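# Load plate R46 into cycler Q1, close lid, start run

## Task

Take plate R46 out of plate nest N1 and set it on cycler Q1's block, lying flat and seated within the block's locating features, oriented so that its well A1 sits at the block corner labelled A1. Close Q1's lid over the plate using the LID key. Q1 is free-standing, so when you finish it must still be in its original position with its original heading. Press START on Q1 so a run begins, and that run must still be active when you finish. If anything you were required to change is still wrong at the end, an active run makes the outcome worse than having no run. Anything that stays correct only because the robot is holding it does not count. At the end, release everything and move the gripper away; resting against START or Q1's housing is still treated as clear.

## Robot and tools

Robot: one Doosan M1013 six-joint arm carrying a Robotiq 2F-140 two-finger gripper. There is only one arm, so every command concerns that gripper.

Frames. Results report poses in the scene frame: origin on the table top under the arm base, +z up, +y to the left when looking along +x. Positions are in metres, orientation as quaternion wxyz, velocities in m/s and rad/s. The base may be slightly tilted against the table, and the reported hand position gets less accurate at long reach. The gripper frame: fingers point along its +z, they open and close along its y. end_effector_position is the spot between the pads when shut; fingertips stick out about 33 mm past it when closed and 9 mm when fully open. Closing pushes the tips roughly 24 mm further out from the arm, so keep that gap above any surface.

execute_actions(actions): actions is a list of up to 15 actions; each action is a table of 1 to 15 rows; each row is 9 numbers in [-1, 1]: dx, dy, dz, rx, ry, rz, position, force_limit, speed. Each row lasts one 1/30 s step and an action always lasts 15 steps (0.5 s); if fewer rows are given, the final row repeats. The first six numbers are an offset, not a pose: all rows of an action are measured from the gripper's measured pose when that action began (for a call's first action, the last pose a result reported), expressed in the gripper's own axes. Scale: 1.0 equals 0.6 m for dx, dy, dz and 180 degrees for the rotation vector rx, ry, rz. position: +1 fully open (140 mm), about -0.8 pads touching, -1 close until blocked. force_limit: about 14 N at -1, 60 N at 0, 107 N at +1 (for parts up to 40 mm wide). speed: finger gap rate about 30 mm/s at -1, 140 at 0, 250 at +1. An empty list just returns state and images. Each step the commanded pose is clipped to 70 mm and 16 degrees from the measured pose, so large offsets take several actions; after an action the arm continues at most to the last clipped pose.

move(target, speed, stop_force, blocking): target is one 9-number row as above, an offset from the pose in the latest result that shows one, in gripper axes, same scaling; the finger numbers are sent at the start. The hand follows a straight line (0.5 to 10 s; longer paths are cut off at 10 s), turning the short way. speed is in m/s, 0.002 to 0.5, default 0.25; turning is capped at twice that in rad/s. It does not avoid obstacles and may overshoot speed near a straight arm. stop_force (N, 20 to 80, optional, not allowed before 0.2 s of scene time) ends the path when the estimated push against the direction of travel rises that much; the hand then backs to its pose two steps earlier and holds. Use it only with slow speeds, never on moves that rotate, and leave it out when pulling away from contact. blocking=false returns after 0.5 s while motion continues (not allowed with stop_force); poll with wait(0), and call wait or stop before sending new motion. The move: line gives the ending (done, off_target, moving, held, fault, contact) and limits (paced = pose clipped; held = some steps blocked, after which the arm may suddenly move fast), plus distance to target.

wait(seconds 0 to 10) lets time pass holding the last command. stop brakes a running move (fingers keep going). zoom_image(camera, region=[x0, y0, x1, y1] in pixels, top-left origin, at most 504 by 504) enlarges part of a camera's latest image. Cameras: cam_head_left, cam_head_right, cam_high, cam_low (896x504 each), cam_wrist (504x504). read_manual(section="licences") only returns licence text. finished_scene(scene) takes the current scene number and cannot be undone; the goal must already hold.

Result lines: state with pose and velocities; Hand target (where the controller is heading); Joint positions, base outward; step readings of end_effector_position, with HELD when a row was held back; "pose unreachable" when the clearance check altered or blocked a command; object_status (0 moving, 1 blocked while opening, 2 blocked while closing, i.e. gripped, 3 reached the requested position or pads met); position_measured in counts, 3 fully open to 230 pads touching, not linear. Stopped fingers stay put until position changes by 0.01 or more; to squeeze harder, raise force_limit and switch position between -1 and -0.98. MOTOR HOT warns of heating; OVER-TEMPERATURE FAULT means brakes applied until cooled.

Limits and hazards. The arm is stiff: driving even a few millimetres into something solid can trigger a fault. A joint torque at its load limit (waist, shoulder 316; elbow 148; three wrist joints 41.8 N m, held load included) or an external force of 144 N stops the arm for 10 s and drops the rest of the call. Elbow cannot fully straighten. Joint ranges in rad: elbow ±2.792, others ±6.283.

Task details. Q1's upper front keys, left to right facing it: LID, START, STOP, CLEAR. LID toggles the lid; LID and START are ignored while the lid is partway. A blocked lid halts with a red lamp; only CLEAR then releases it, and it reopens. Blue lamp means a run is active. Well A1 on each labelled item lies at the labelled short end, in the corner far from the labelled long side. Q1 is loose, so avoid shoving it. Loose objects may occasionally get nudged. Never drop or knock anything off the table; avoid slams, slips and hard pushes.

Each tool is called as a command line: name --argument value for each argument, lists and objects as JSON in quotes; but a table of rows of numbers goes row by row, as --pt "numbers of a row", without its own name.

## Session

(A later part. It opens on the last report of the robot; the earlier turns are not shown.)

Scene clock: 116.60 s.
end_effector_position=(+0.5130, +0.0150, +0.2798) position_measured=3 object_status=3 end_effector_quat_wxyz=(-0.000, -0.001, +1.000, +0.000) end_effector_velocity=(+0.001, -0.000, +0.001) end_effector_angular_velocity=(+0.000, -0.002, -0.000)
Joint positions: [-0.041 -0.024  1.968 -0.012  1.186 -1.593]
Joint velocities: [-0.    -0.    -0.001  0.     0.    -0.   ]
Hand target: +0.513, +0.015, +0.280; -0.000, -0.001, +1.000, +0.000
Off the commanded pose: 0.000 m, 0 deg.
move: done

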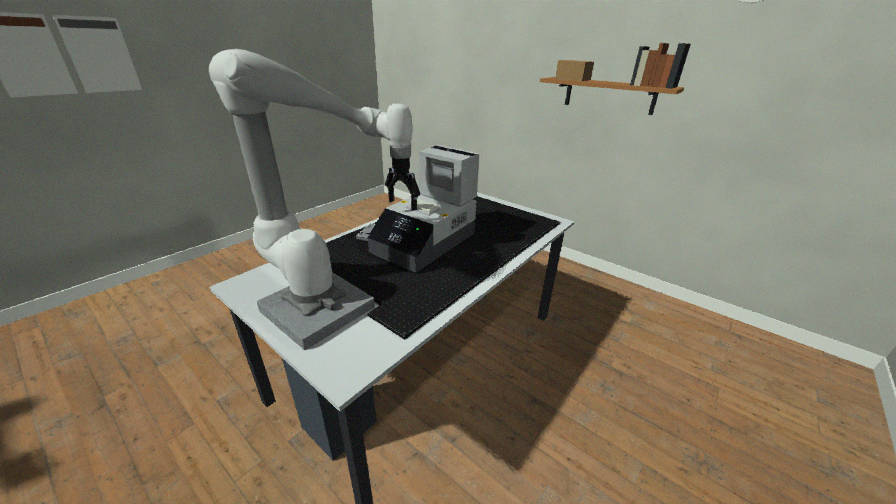

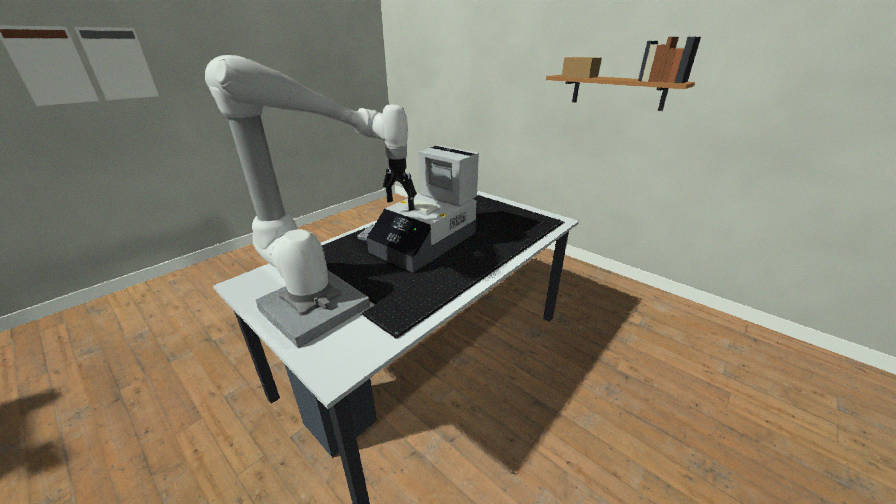

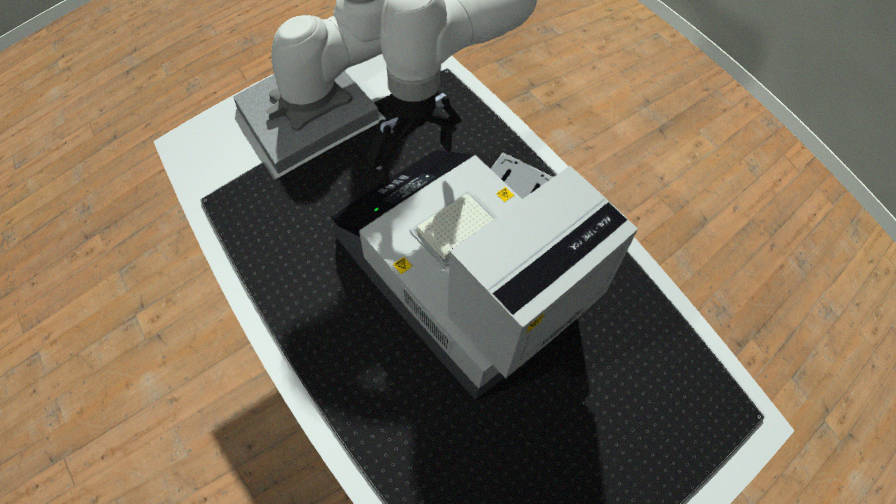

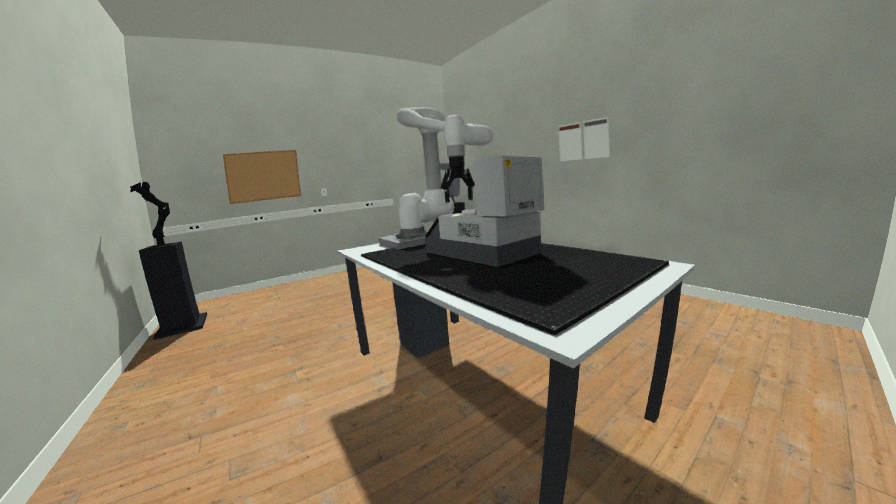

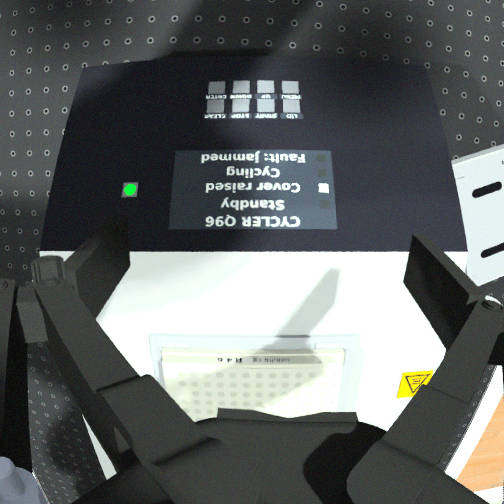

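move --target '[-0.2333,-0.01,-0.0333,0,0,0.4817,0.5,-0.3,0.3]' --speed 0.2

zoom_image --camera "cam_wrist" --region '[120, 40, 420, 340]'

Scene clock: 120.93 s.
end_effector_position=(+0.6530, +0.0091, +0.2996) position_measured=66 object_status=3 end_effector_quat_wxyz=(-0.000, +0.686, +0.727, -0.000) end_effector_velocity=(+0.000, +0.000, +0.001) end_effector_angular_velocity=(-0.001, -0.001, +0.002)
Joint positions: [-0.044  0.184  1.699 -0.011  1.247 -0.084]
Joint velocities: [ 0.001 -0.    -0.001 -0.001  0.    -0.   ]
Hand target: +0.653, +0.009, +0.300; -0.000, +0.686, +0.728, -0.000
Off the commanded pose: 0.000 m, 0 deg.
move: done

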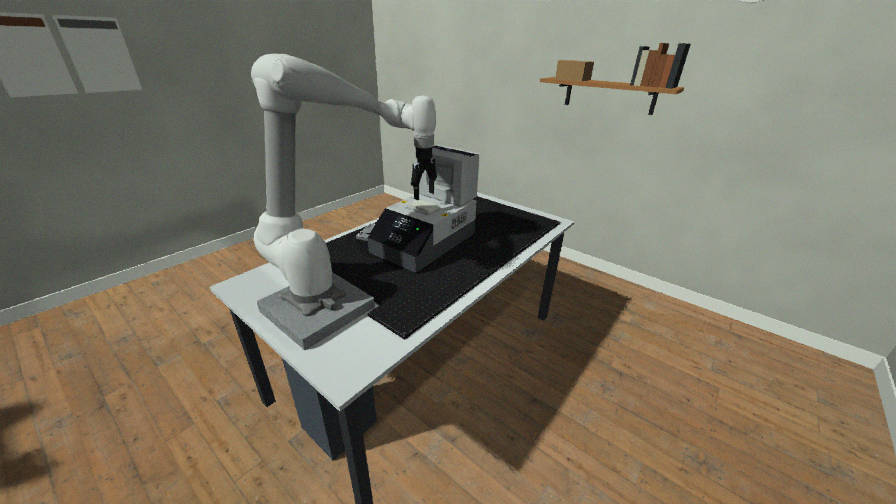

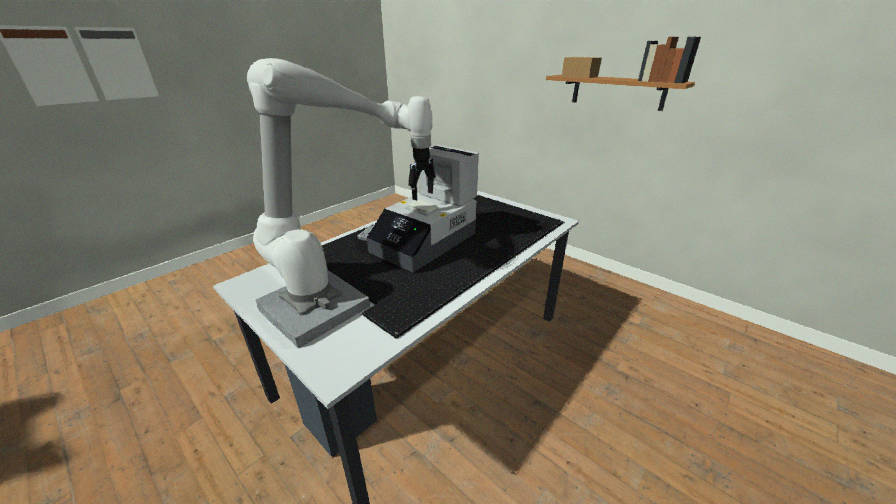

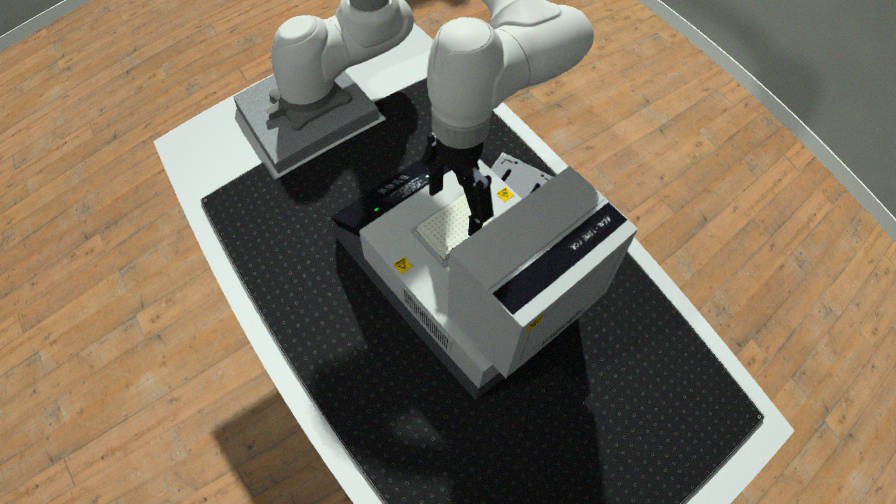

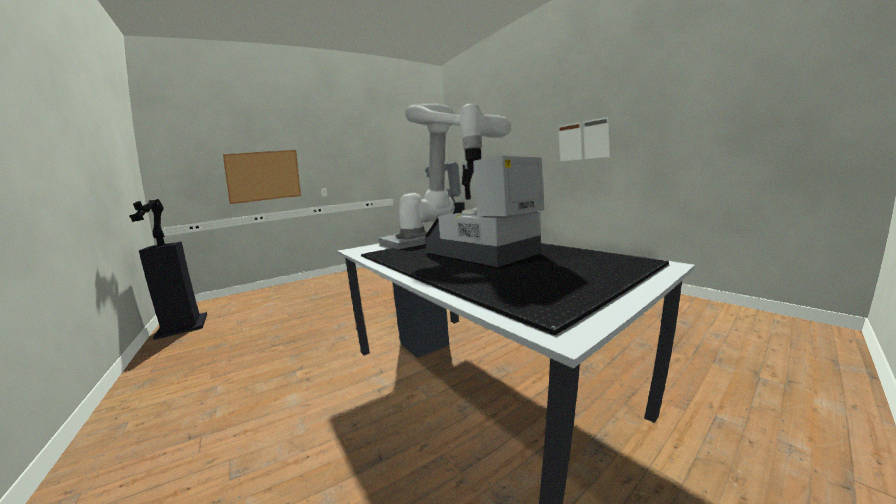

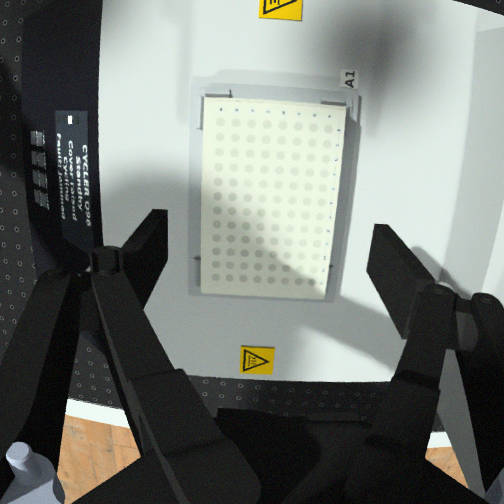

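Region (120, 40, 420, 340) of cam_wrist's 504x504 image, scaled by 1.680, with more detail than that image has.

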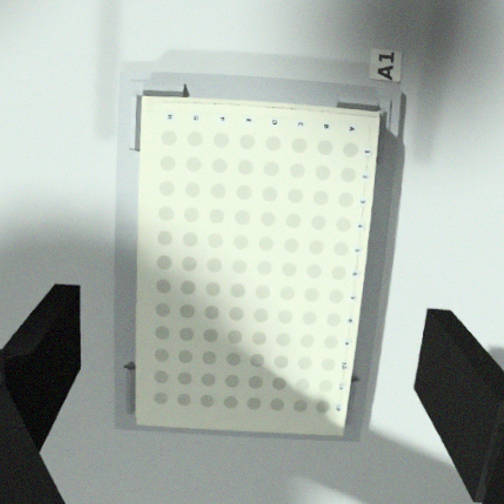

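zoom_image --camera "cam_wrist" --region '[180, 70, 380, 150]'

zoom_image --camera "cam_wrist" --region '[180, 240, 380, 320]'

Region (180, 70, 380, 150) of cam_wrist's 504x504 image, scaled by 2.520, with more detail than that image has; it fills the top 202 rows of this view, and the rest is white.

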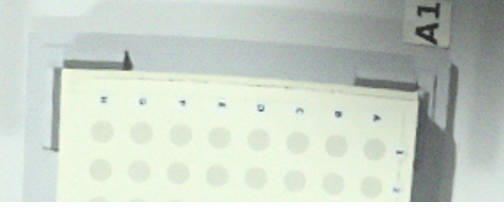

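Region (180, 240, 380, 320) of cam_wrist's 504x504 image, scaled by 2.520, with more detail than that image has; it fills the top 202 rows of this view, and the rest is white.

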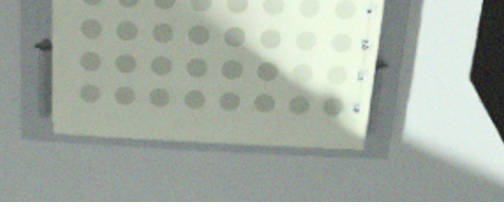

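move --target '[0.0093,0,0.0935,0,0,0,0.5,-0.3,0.3]' --speed 0.06

execute_actions --actions '[[[0,0,0,0,0,0,-1,-0.3,-0.3]],[[0,0,0,0,0,0,-1,-0.3,-0.3]],[[0,0,0,0,0,0,-1,-0.3,-0.3]]]'

Scene clock: 123.37 s.
end_effector_position=(+0.6526, +0.0147, +0.2435) position_measured=66 object_status=3 end_effector_quat_wxyz=(-0.000, +0.686, +0.728, -0.000) end_effector_velocity=(+0.000, -0.000, -0.000) end_effector_angular_velocity=(-0.000, +0.000, -0.000)
Joint positions: [-0.036  0.218  1.766 -0.012  1.147 -0.075]
Joint velocities: [-0.  0. -0. -0. -0. -0.]
Hand target: +0.653, +0.015, +0.243; -0.000, +0.686, +0.728, -0.000
Off the commanded pose: 0.000 m, 0 deg.
move: done

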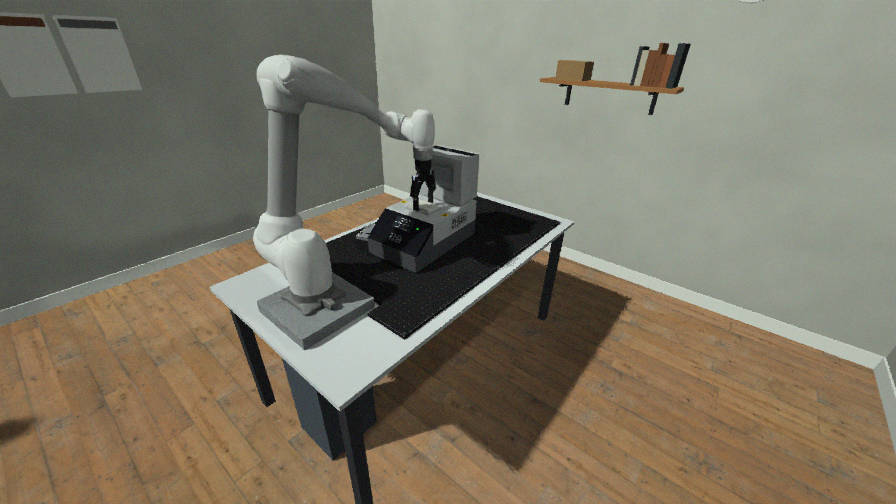

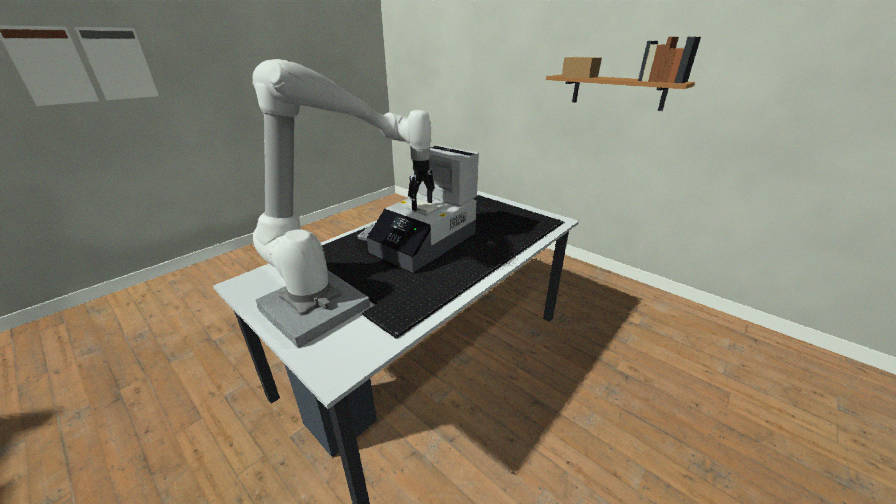

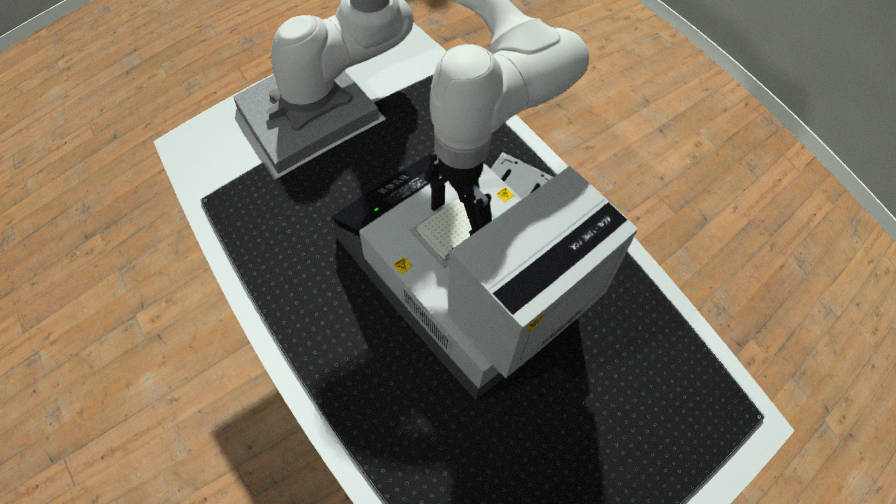

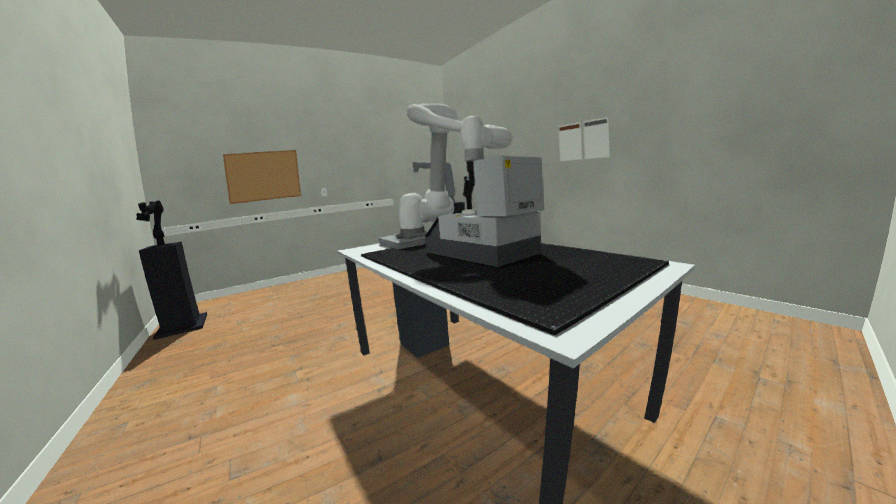

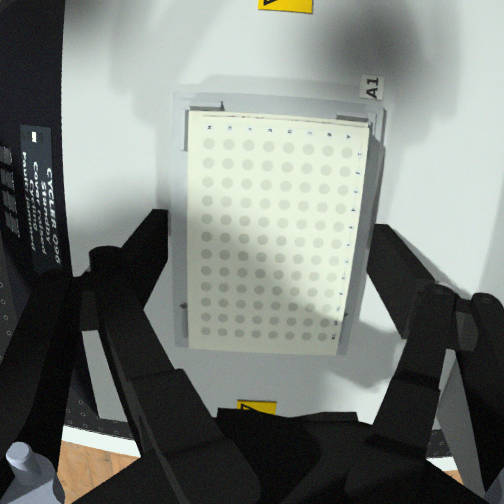

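Scene clock: 124.87 s.
end_effector_position=(+0.6526, +0.0148, +0.2435) position_measured=104 object_status=2 end_effector_quat_wxyz=(-0.000, +0.686, +0.728, -0.000) end_effector_velocity=(-0.001, +0.000, -0.000) end_effector_angular_velocity=(+0.001, +0.001, +0.000)
Joint positions: [-0.036  0.218  1.766 -0.012  1.147 -0.075]
Joint velocities: [-0.    -0.     0.001  0.001  0.    -0.001]
Hand target: +0.653, +0.015, +0.243; -0.000, +0.686, +0.728, -0.000
Off the commanded pose: 0.000 m, 0 deg.
Step readings (end_effector_position; steps 1 to 15: 1st action; 16 to 30: 2nd action; 31 to 45: 3rd action):
0: (+0.6526, +0.0147, +0.2435)
1: (+0.6526, +0.0147, +0.2435)
2: (+0.6526, +0.0147, +0.2435)
4: (+0.6526, +0.0147, +0.2435)
8: (+0.6526, +0.0148, +0.2435)
15: (+0.6526, +0.0148, +0.2435)
16: (+0.6526, +0.0148, +0.2435)
17: (+0.6526, +0.0148, +0.2435)
19: (+0.6526, +0.0148, +0.2435)
23: (+0.6526, +0.0148, +0.2435)
30: (+0.6526, +0.0148, +0.2435)
31: (+0.6526, +0.0148, +0.2435)
32: (+0.6526, +0.0148, +0.2435)
34: (+0.6526, +0.0148, +0.2435)
38: (+0.6526, +0.0148, +0.2435)
45: end_effector_position above

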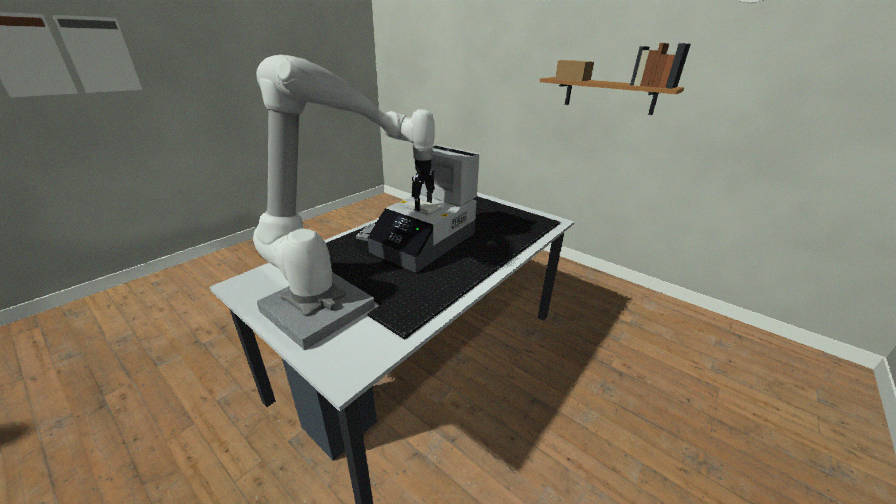

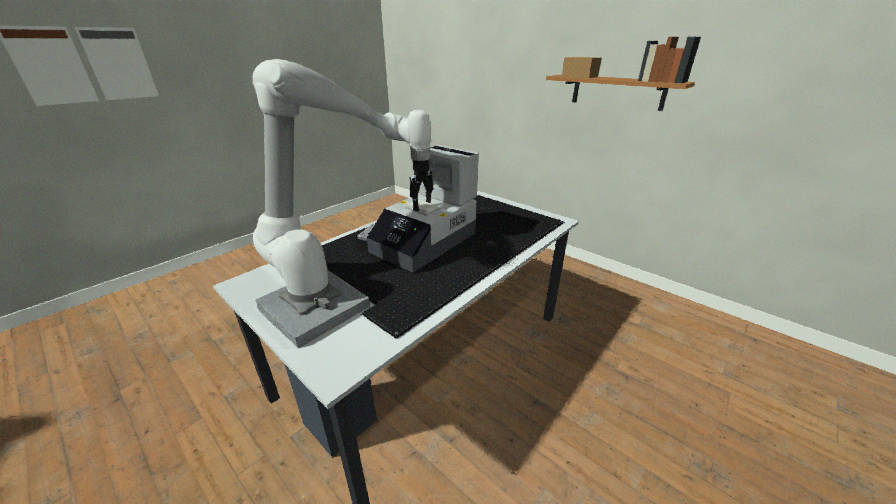

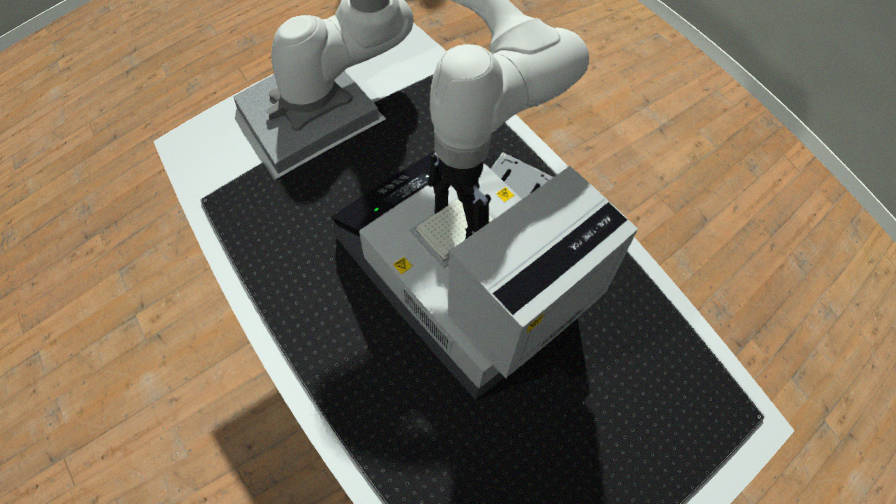

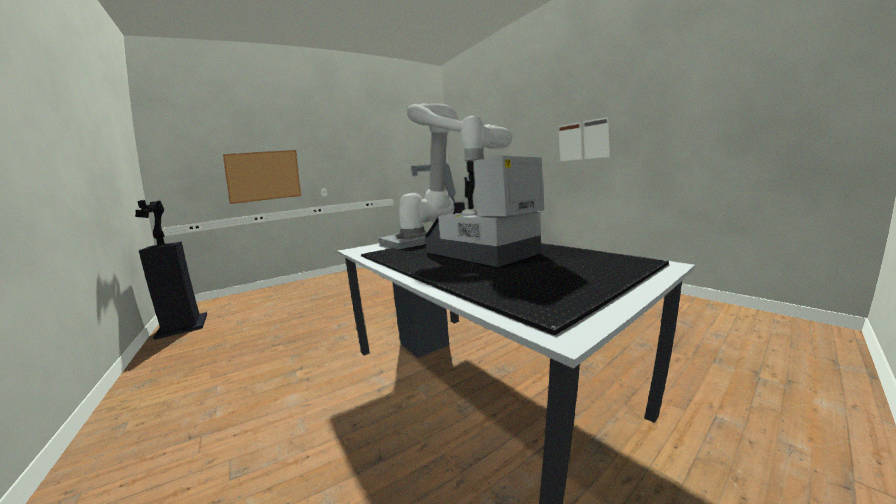

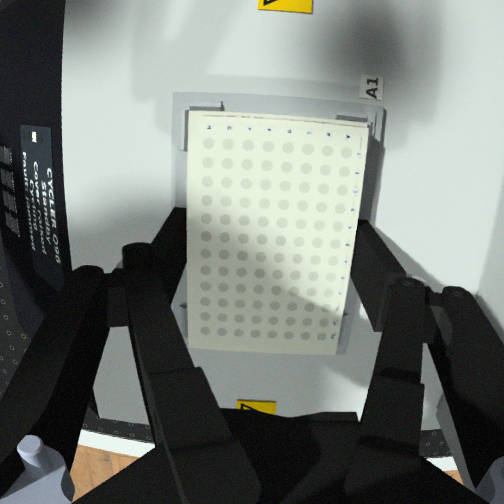

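zoom_image --camera "cam_wrist" --region '[140, 80, 420, 380]'

Region (140, 80, 420, 380) of cam_wrist's 504x504 image, scaled by 1.680, with more detail than that image has; it fills the left 470 columns of this view, and the rest is white.

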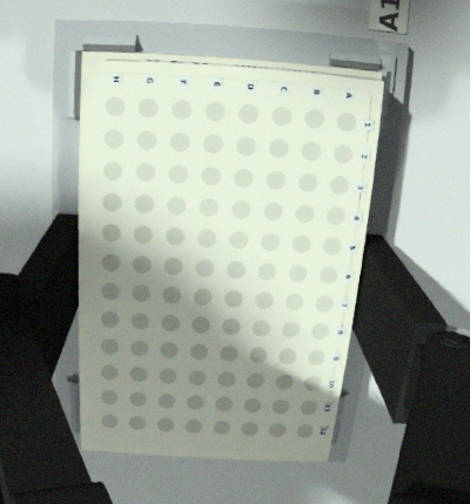

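move --target '[0,0,-0.006,0,0,0,-1,-0.3,-0.3]' --speed 0.01

move --target '[-0.0025,0.0017,0,0,0,0,-1,-0.3,-0.3]' --speed 0.01

move --target '[0,0,0.03,0,0,0,-1,-0.3,-0.3]' --speed 0.003 --stop_force 20

zoom_image --camera "cam_wrist" --region '[140, 80, 420, 380]'

Scene clock: 126.30 s.
end_effector_position=(+0.6526, +0.0147, +0.2471) position_measured=104 object_status=2 end_effector_quat_wxyz=(-0.000, +0.686, +0.728, -0.000) end_effector_velocity=(+0.001, +0.000, +0.001) end_effector_angular_velocity=(-0.000, -0.002, -0.000)
Joint positions: [-0.036  0.215  1.762 -0.012  1.153 -0.075]
Joint velocities: [ 0.    -0.001 -0.001 -0.    -0.     0.   ]
Hand target: +0.653, +0.015, +0.247; -0.000, +0.686, +0.728, -0.000
Off the commanded pose: 0.000 m, 0 deg.
move: done

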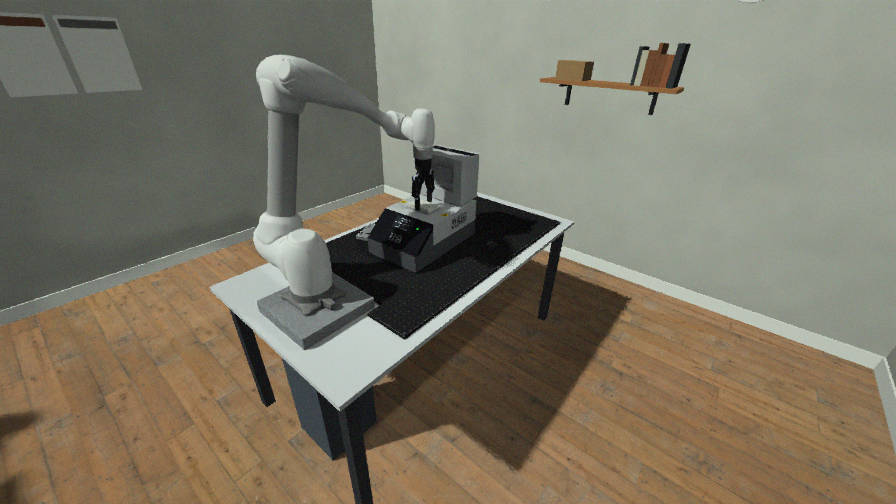

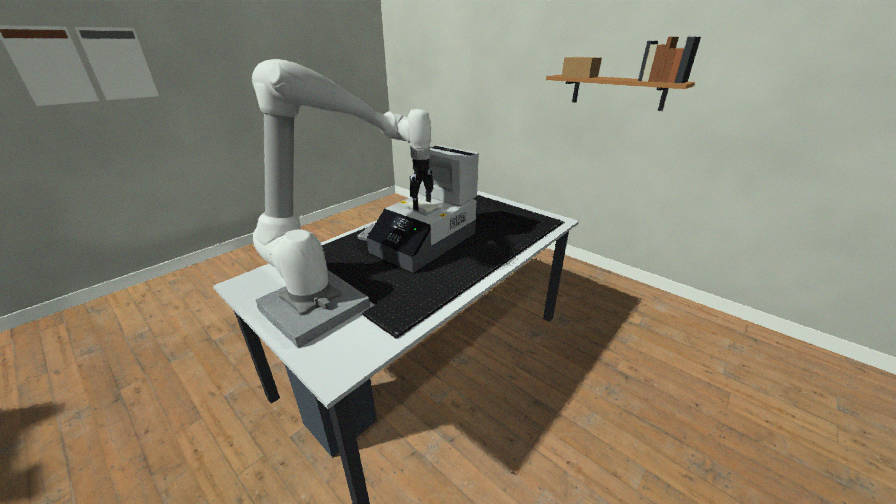

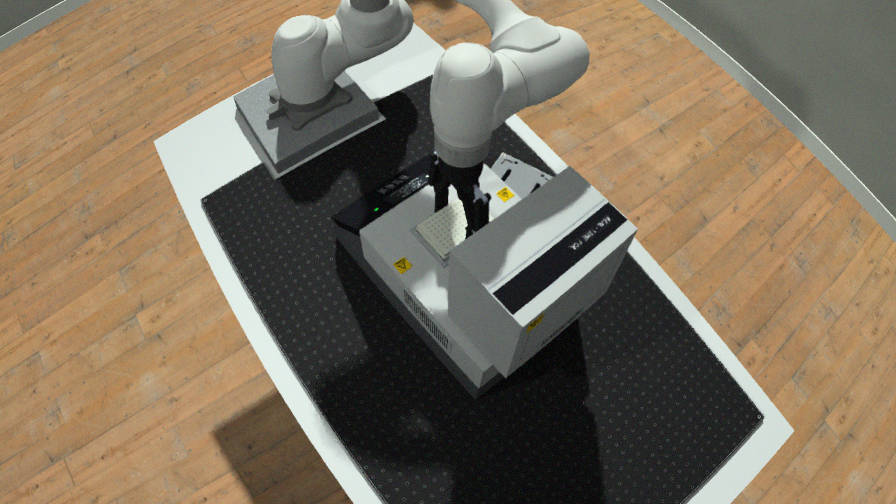

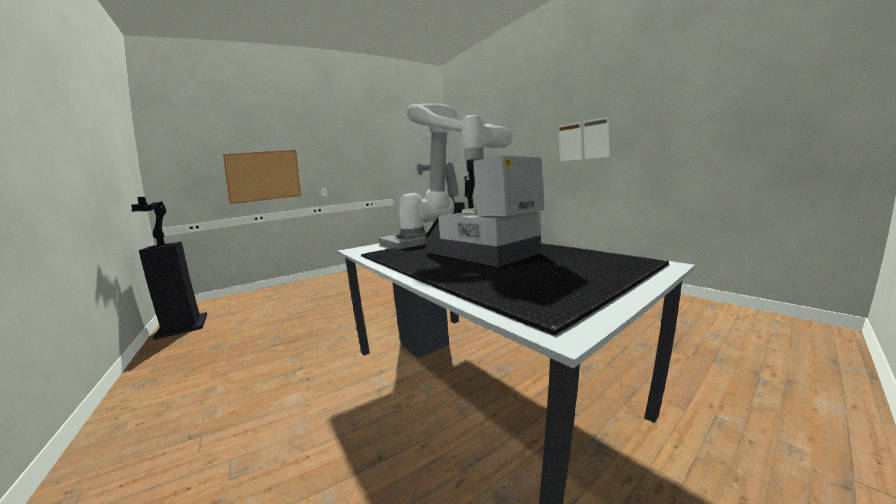

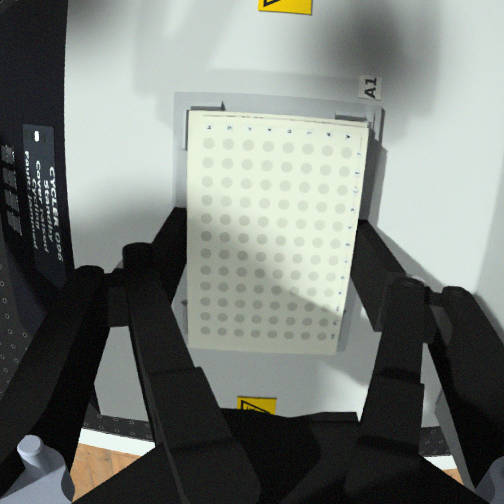

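Scene clock: 127.00 s.
end_effector_position=(+0.6537, +0.0133, +0.2471) position_measured=104 object_status=2 end_effector_quat_wxyz=(-0.000, +0.686, +0.728, -0.000) end_effector_velocity=(-0.000, -0.001, -0.000) end_effector_angular_velocity=(-0.000, +0.000, -0.002)
Joint positions: [-0.038  0.217  1.76  -0.012  1.154 -0.077]
Joint velocities: [-0.002 -0.001  0.001 -0.    -0.     0.   ]
Hand target: +0.654, +0.013, +0.247; -0.000, +0.686, +0.728, -0.000
Off the commanded pose: 0.000 m, 0 deg.
move: done

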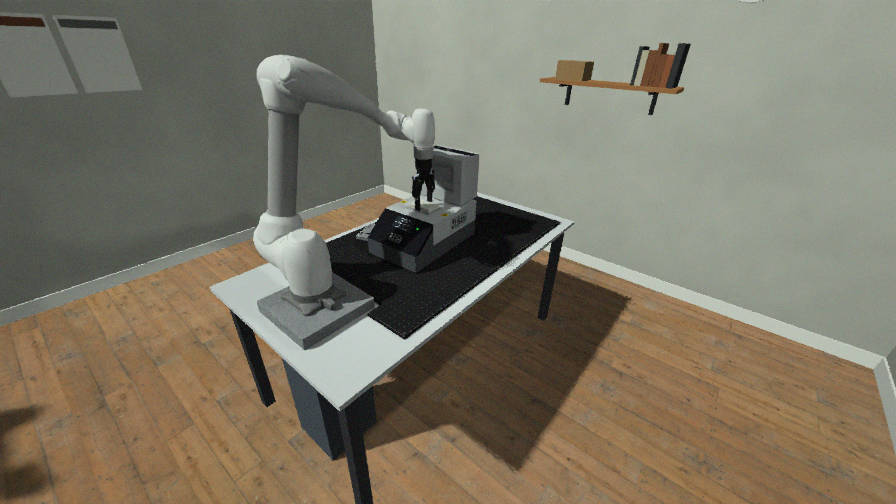

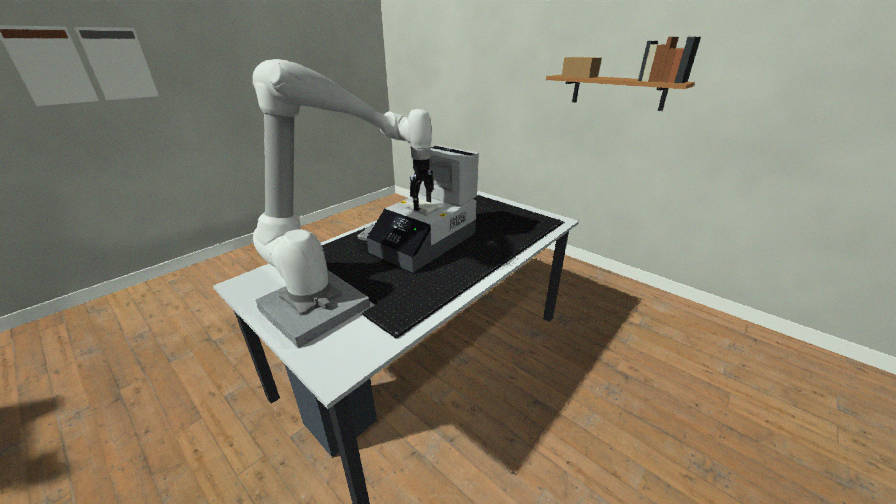

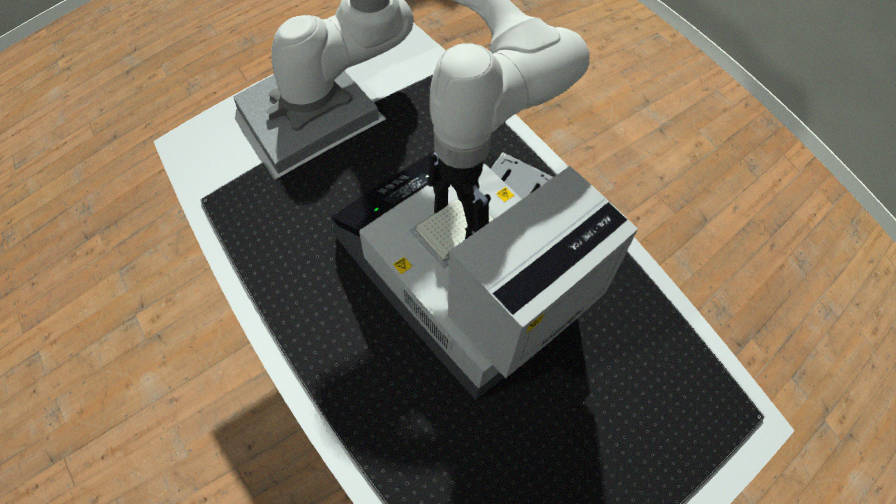

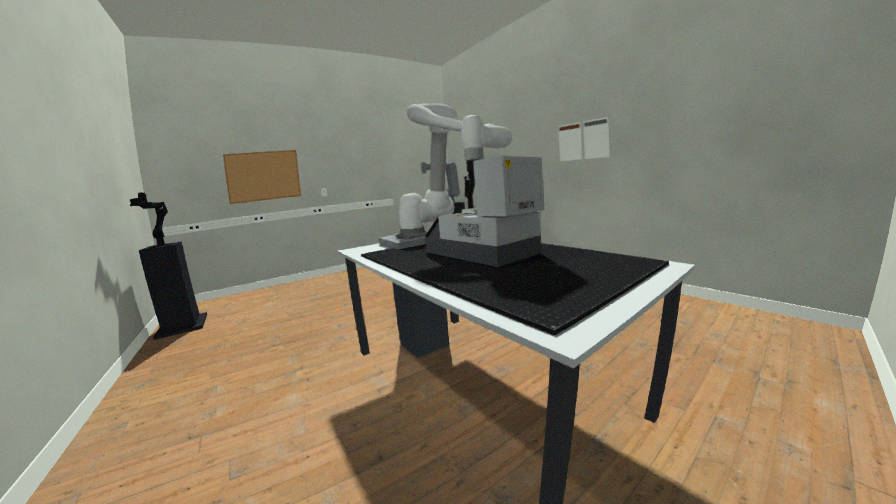

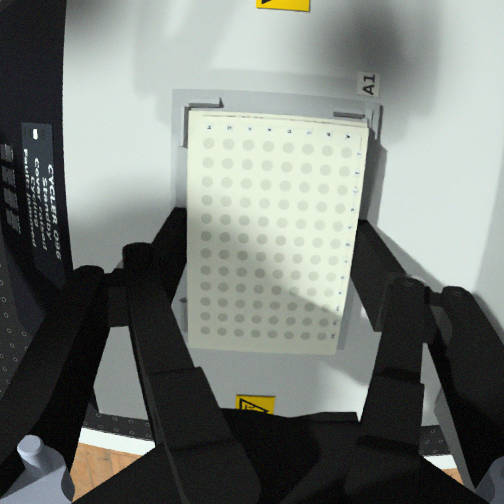

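Scene clock: 128.13 s.
end_effector_position=(+0.6536, +0.0133, +0.2445) position_measured=104 object_status=2 end_effector_quat_wxyz=(-0.000, +0.686, +0.728, -0.000) end_effector_velocity=(-0.001, +0.000, -0.001) end_effector_angular_velocity=(-0.000, +0.002, -0.000)
Joint positions: [-0.038  0.218  1.763 -0.012  1.149 -0.077]
Joint velocities: [ 0.    -0.     0.001 -0.     0.001  0.   ]
Hand target: +0.654, +0.013, +0.245; -0.000, +0.686, +0.728, -0.000
Off the commanded pose: 0.015 m, 0 deg.
move: contact

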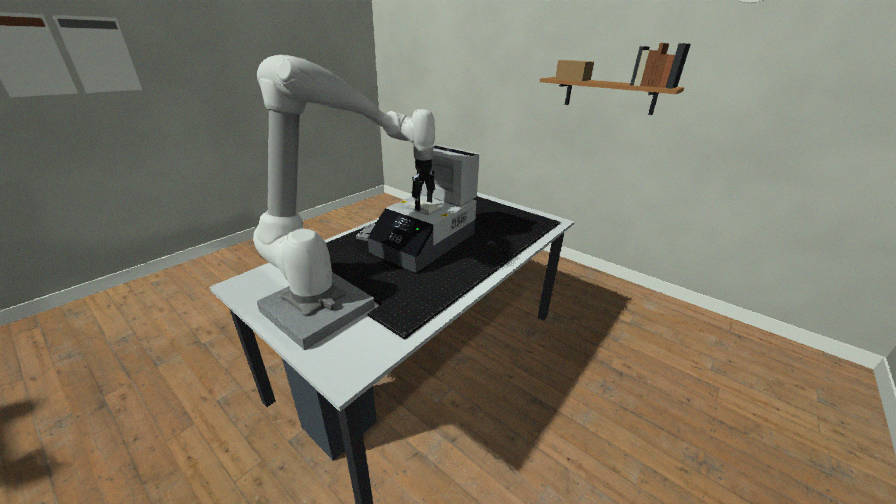

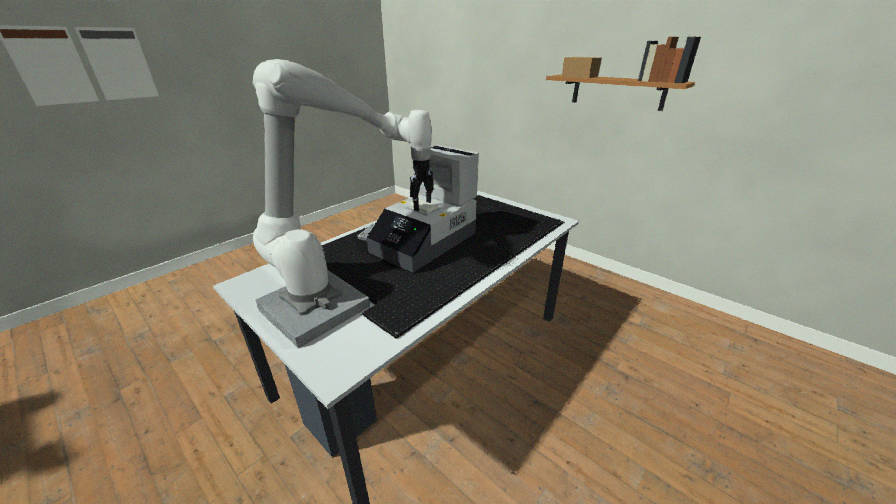

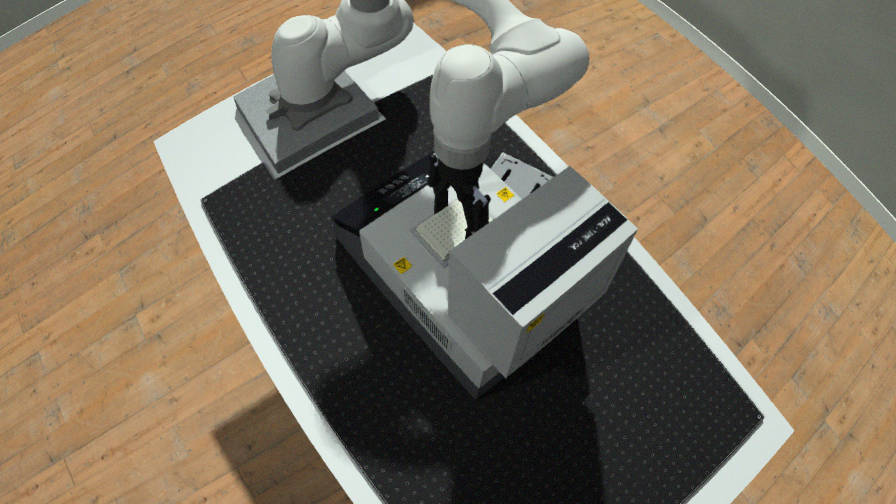

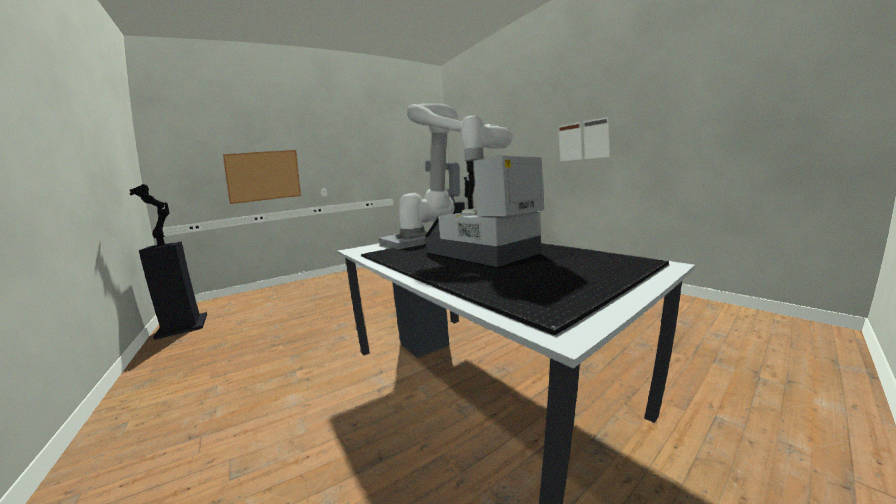

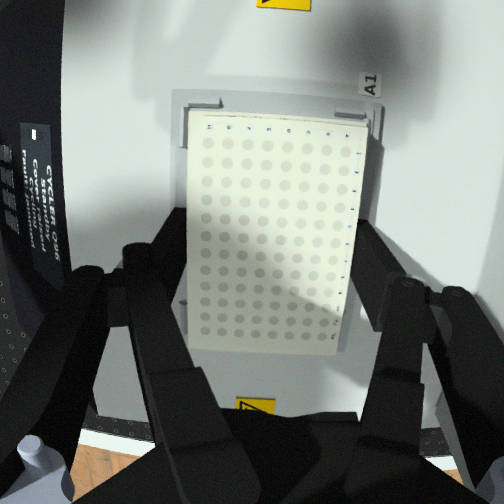

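Region (140, 80, 420, 380) of cam_wrist's 504x504 image, scaled by 1.680, with more detail than that image has; it fills the left 470 columns of this view, and the rest is white.

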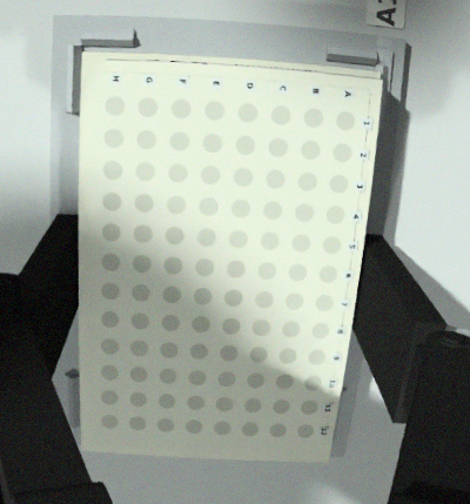

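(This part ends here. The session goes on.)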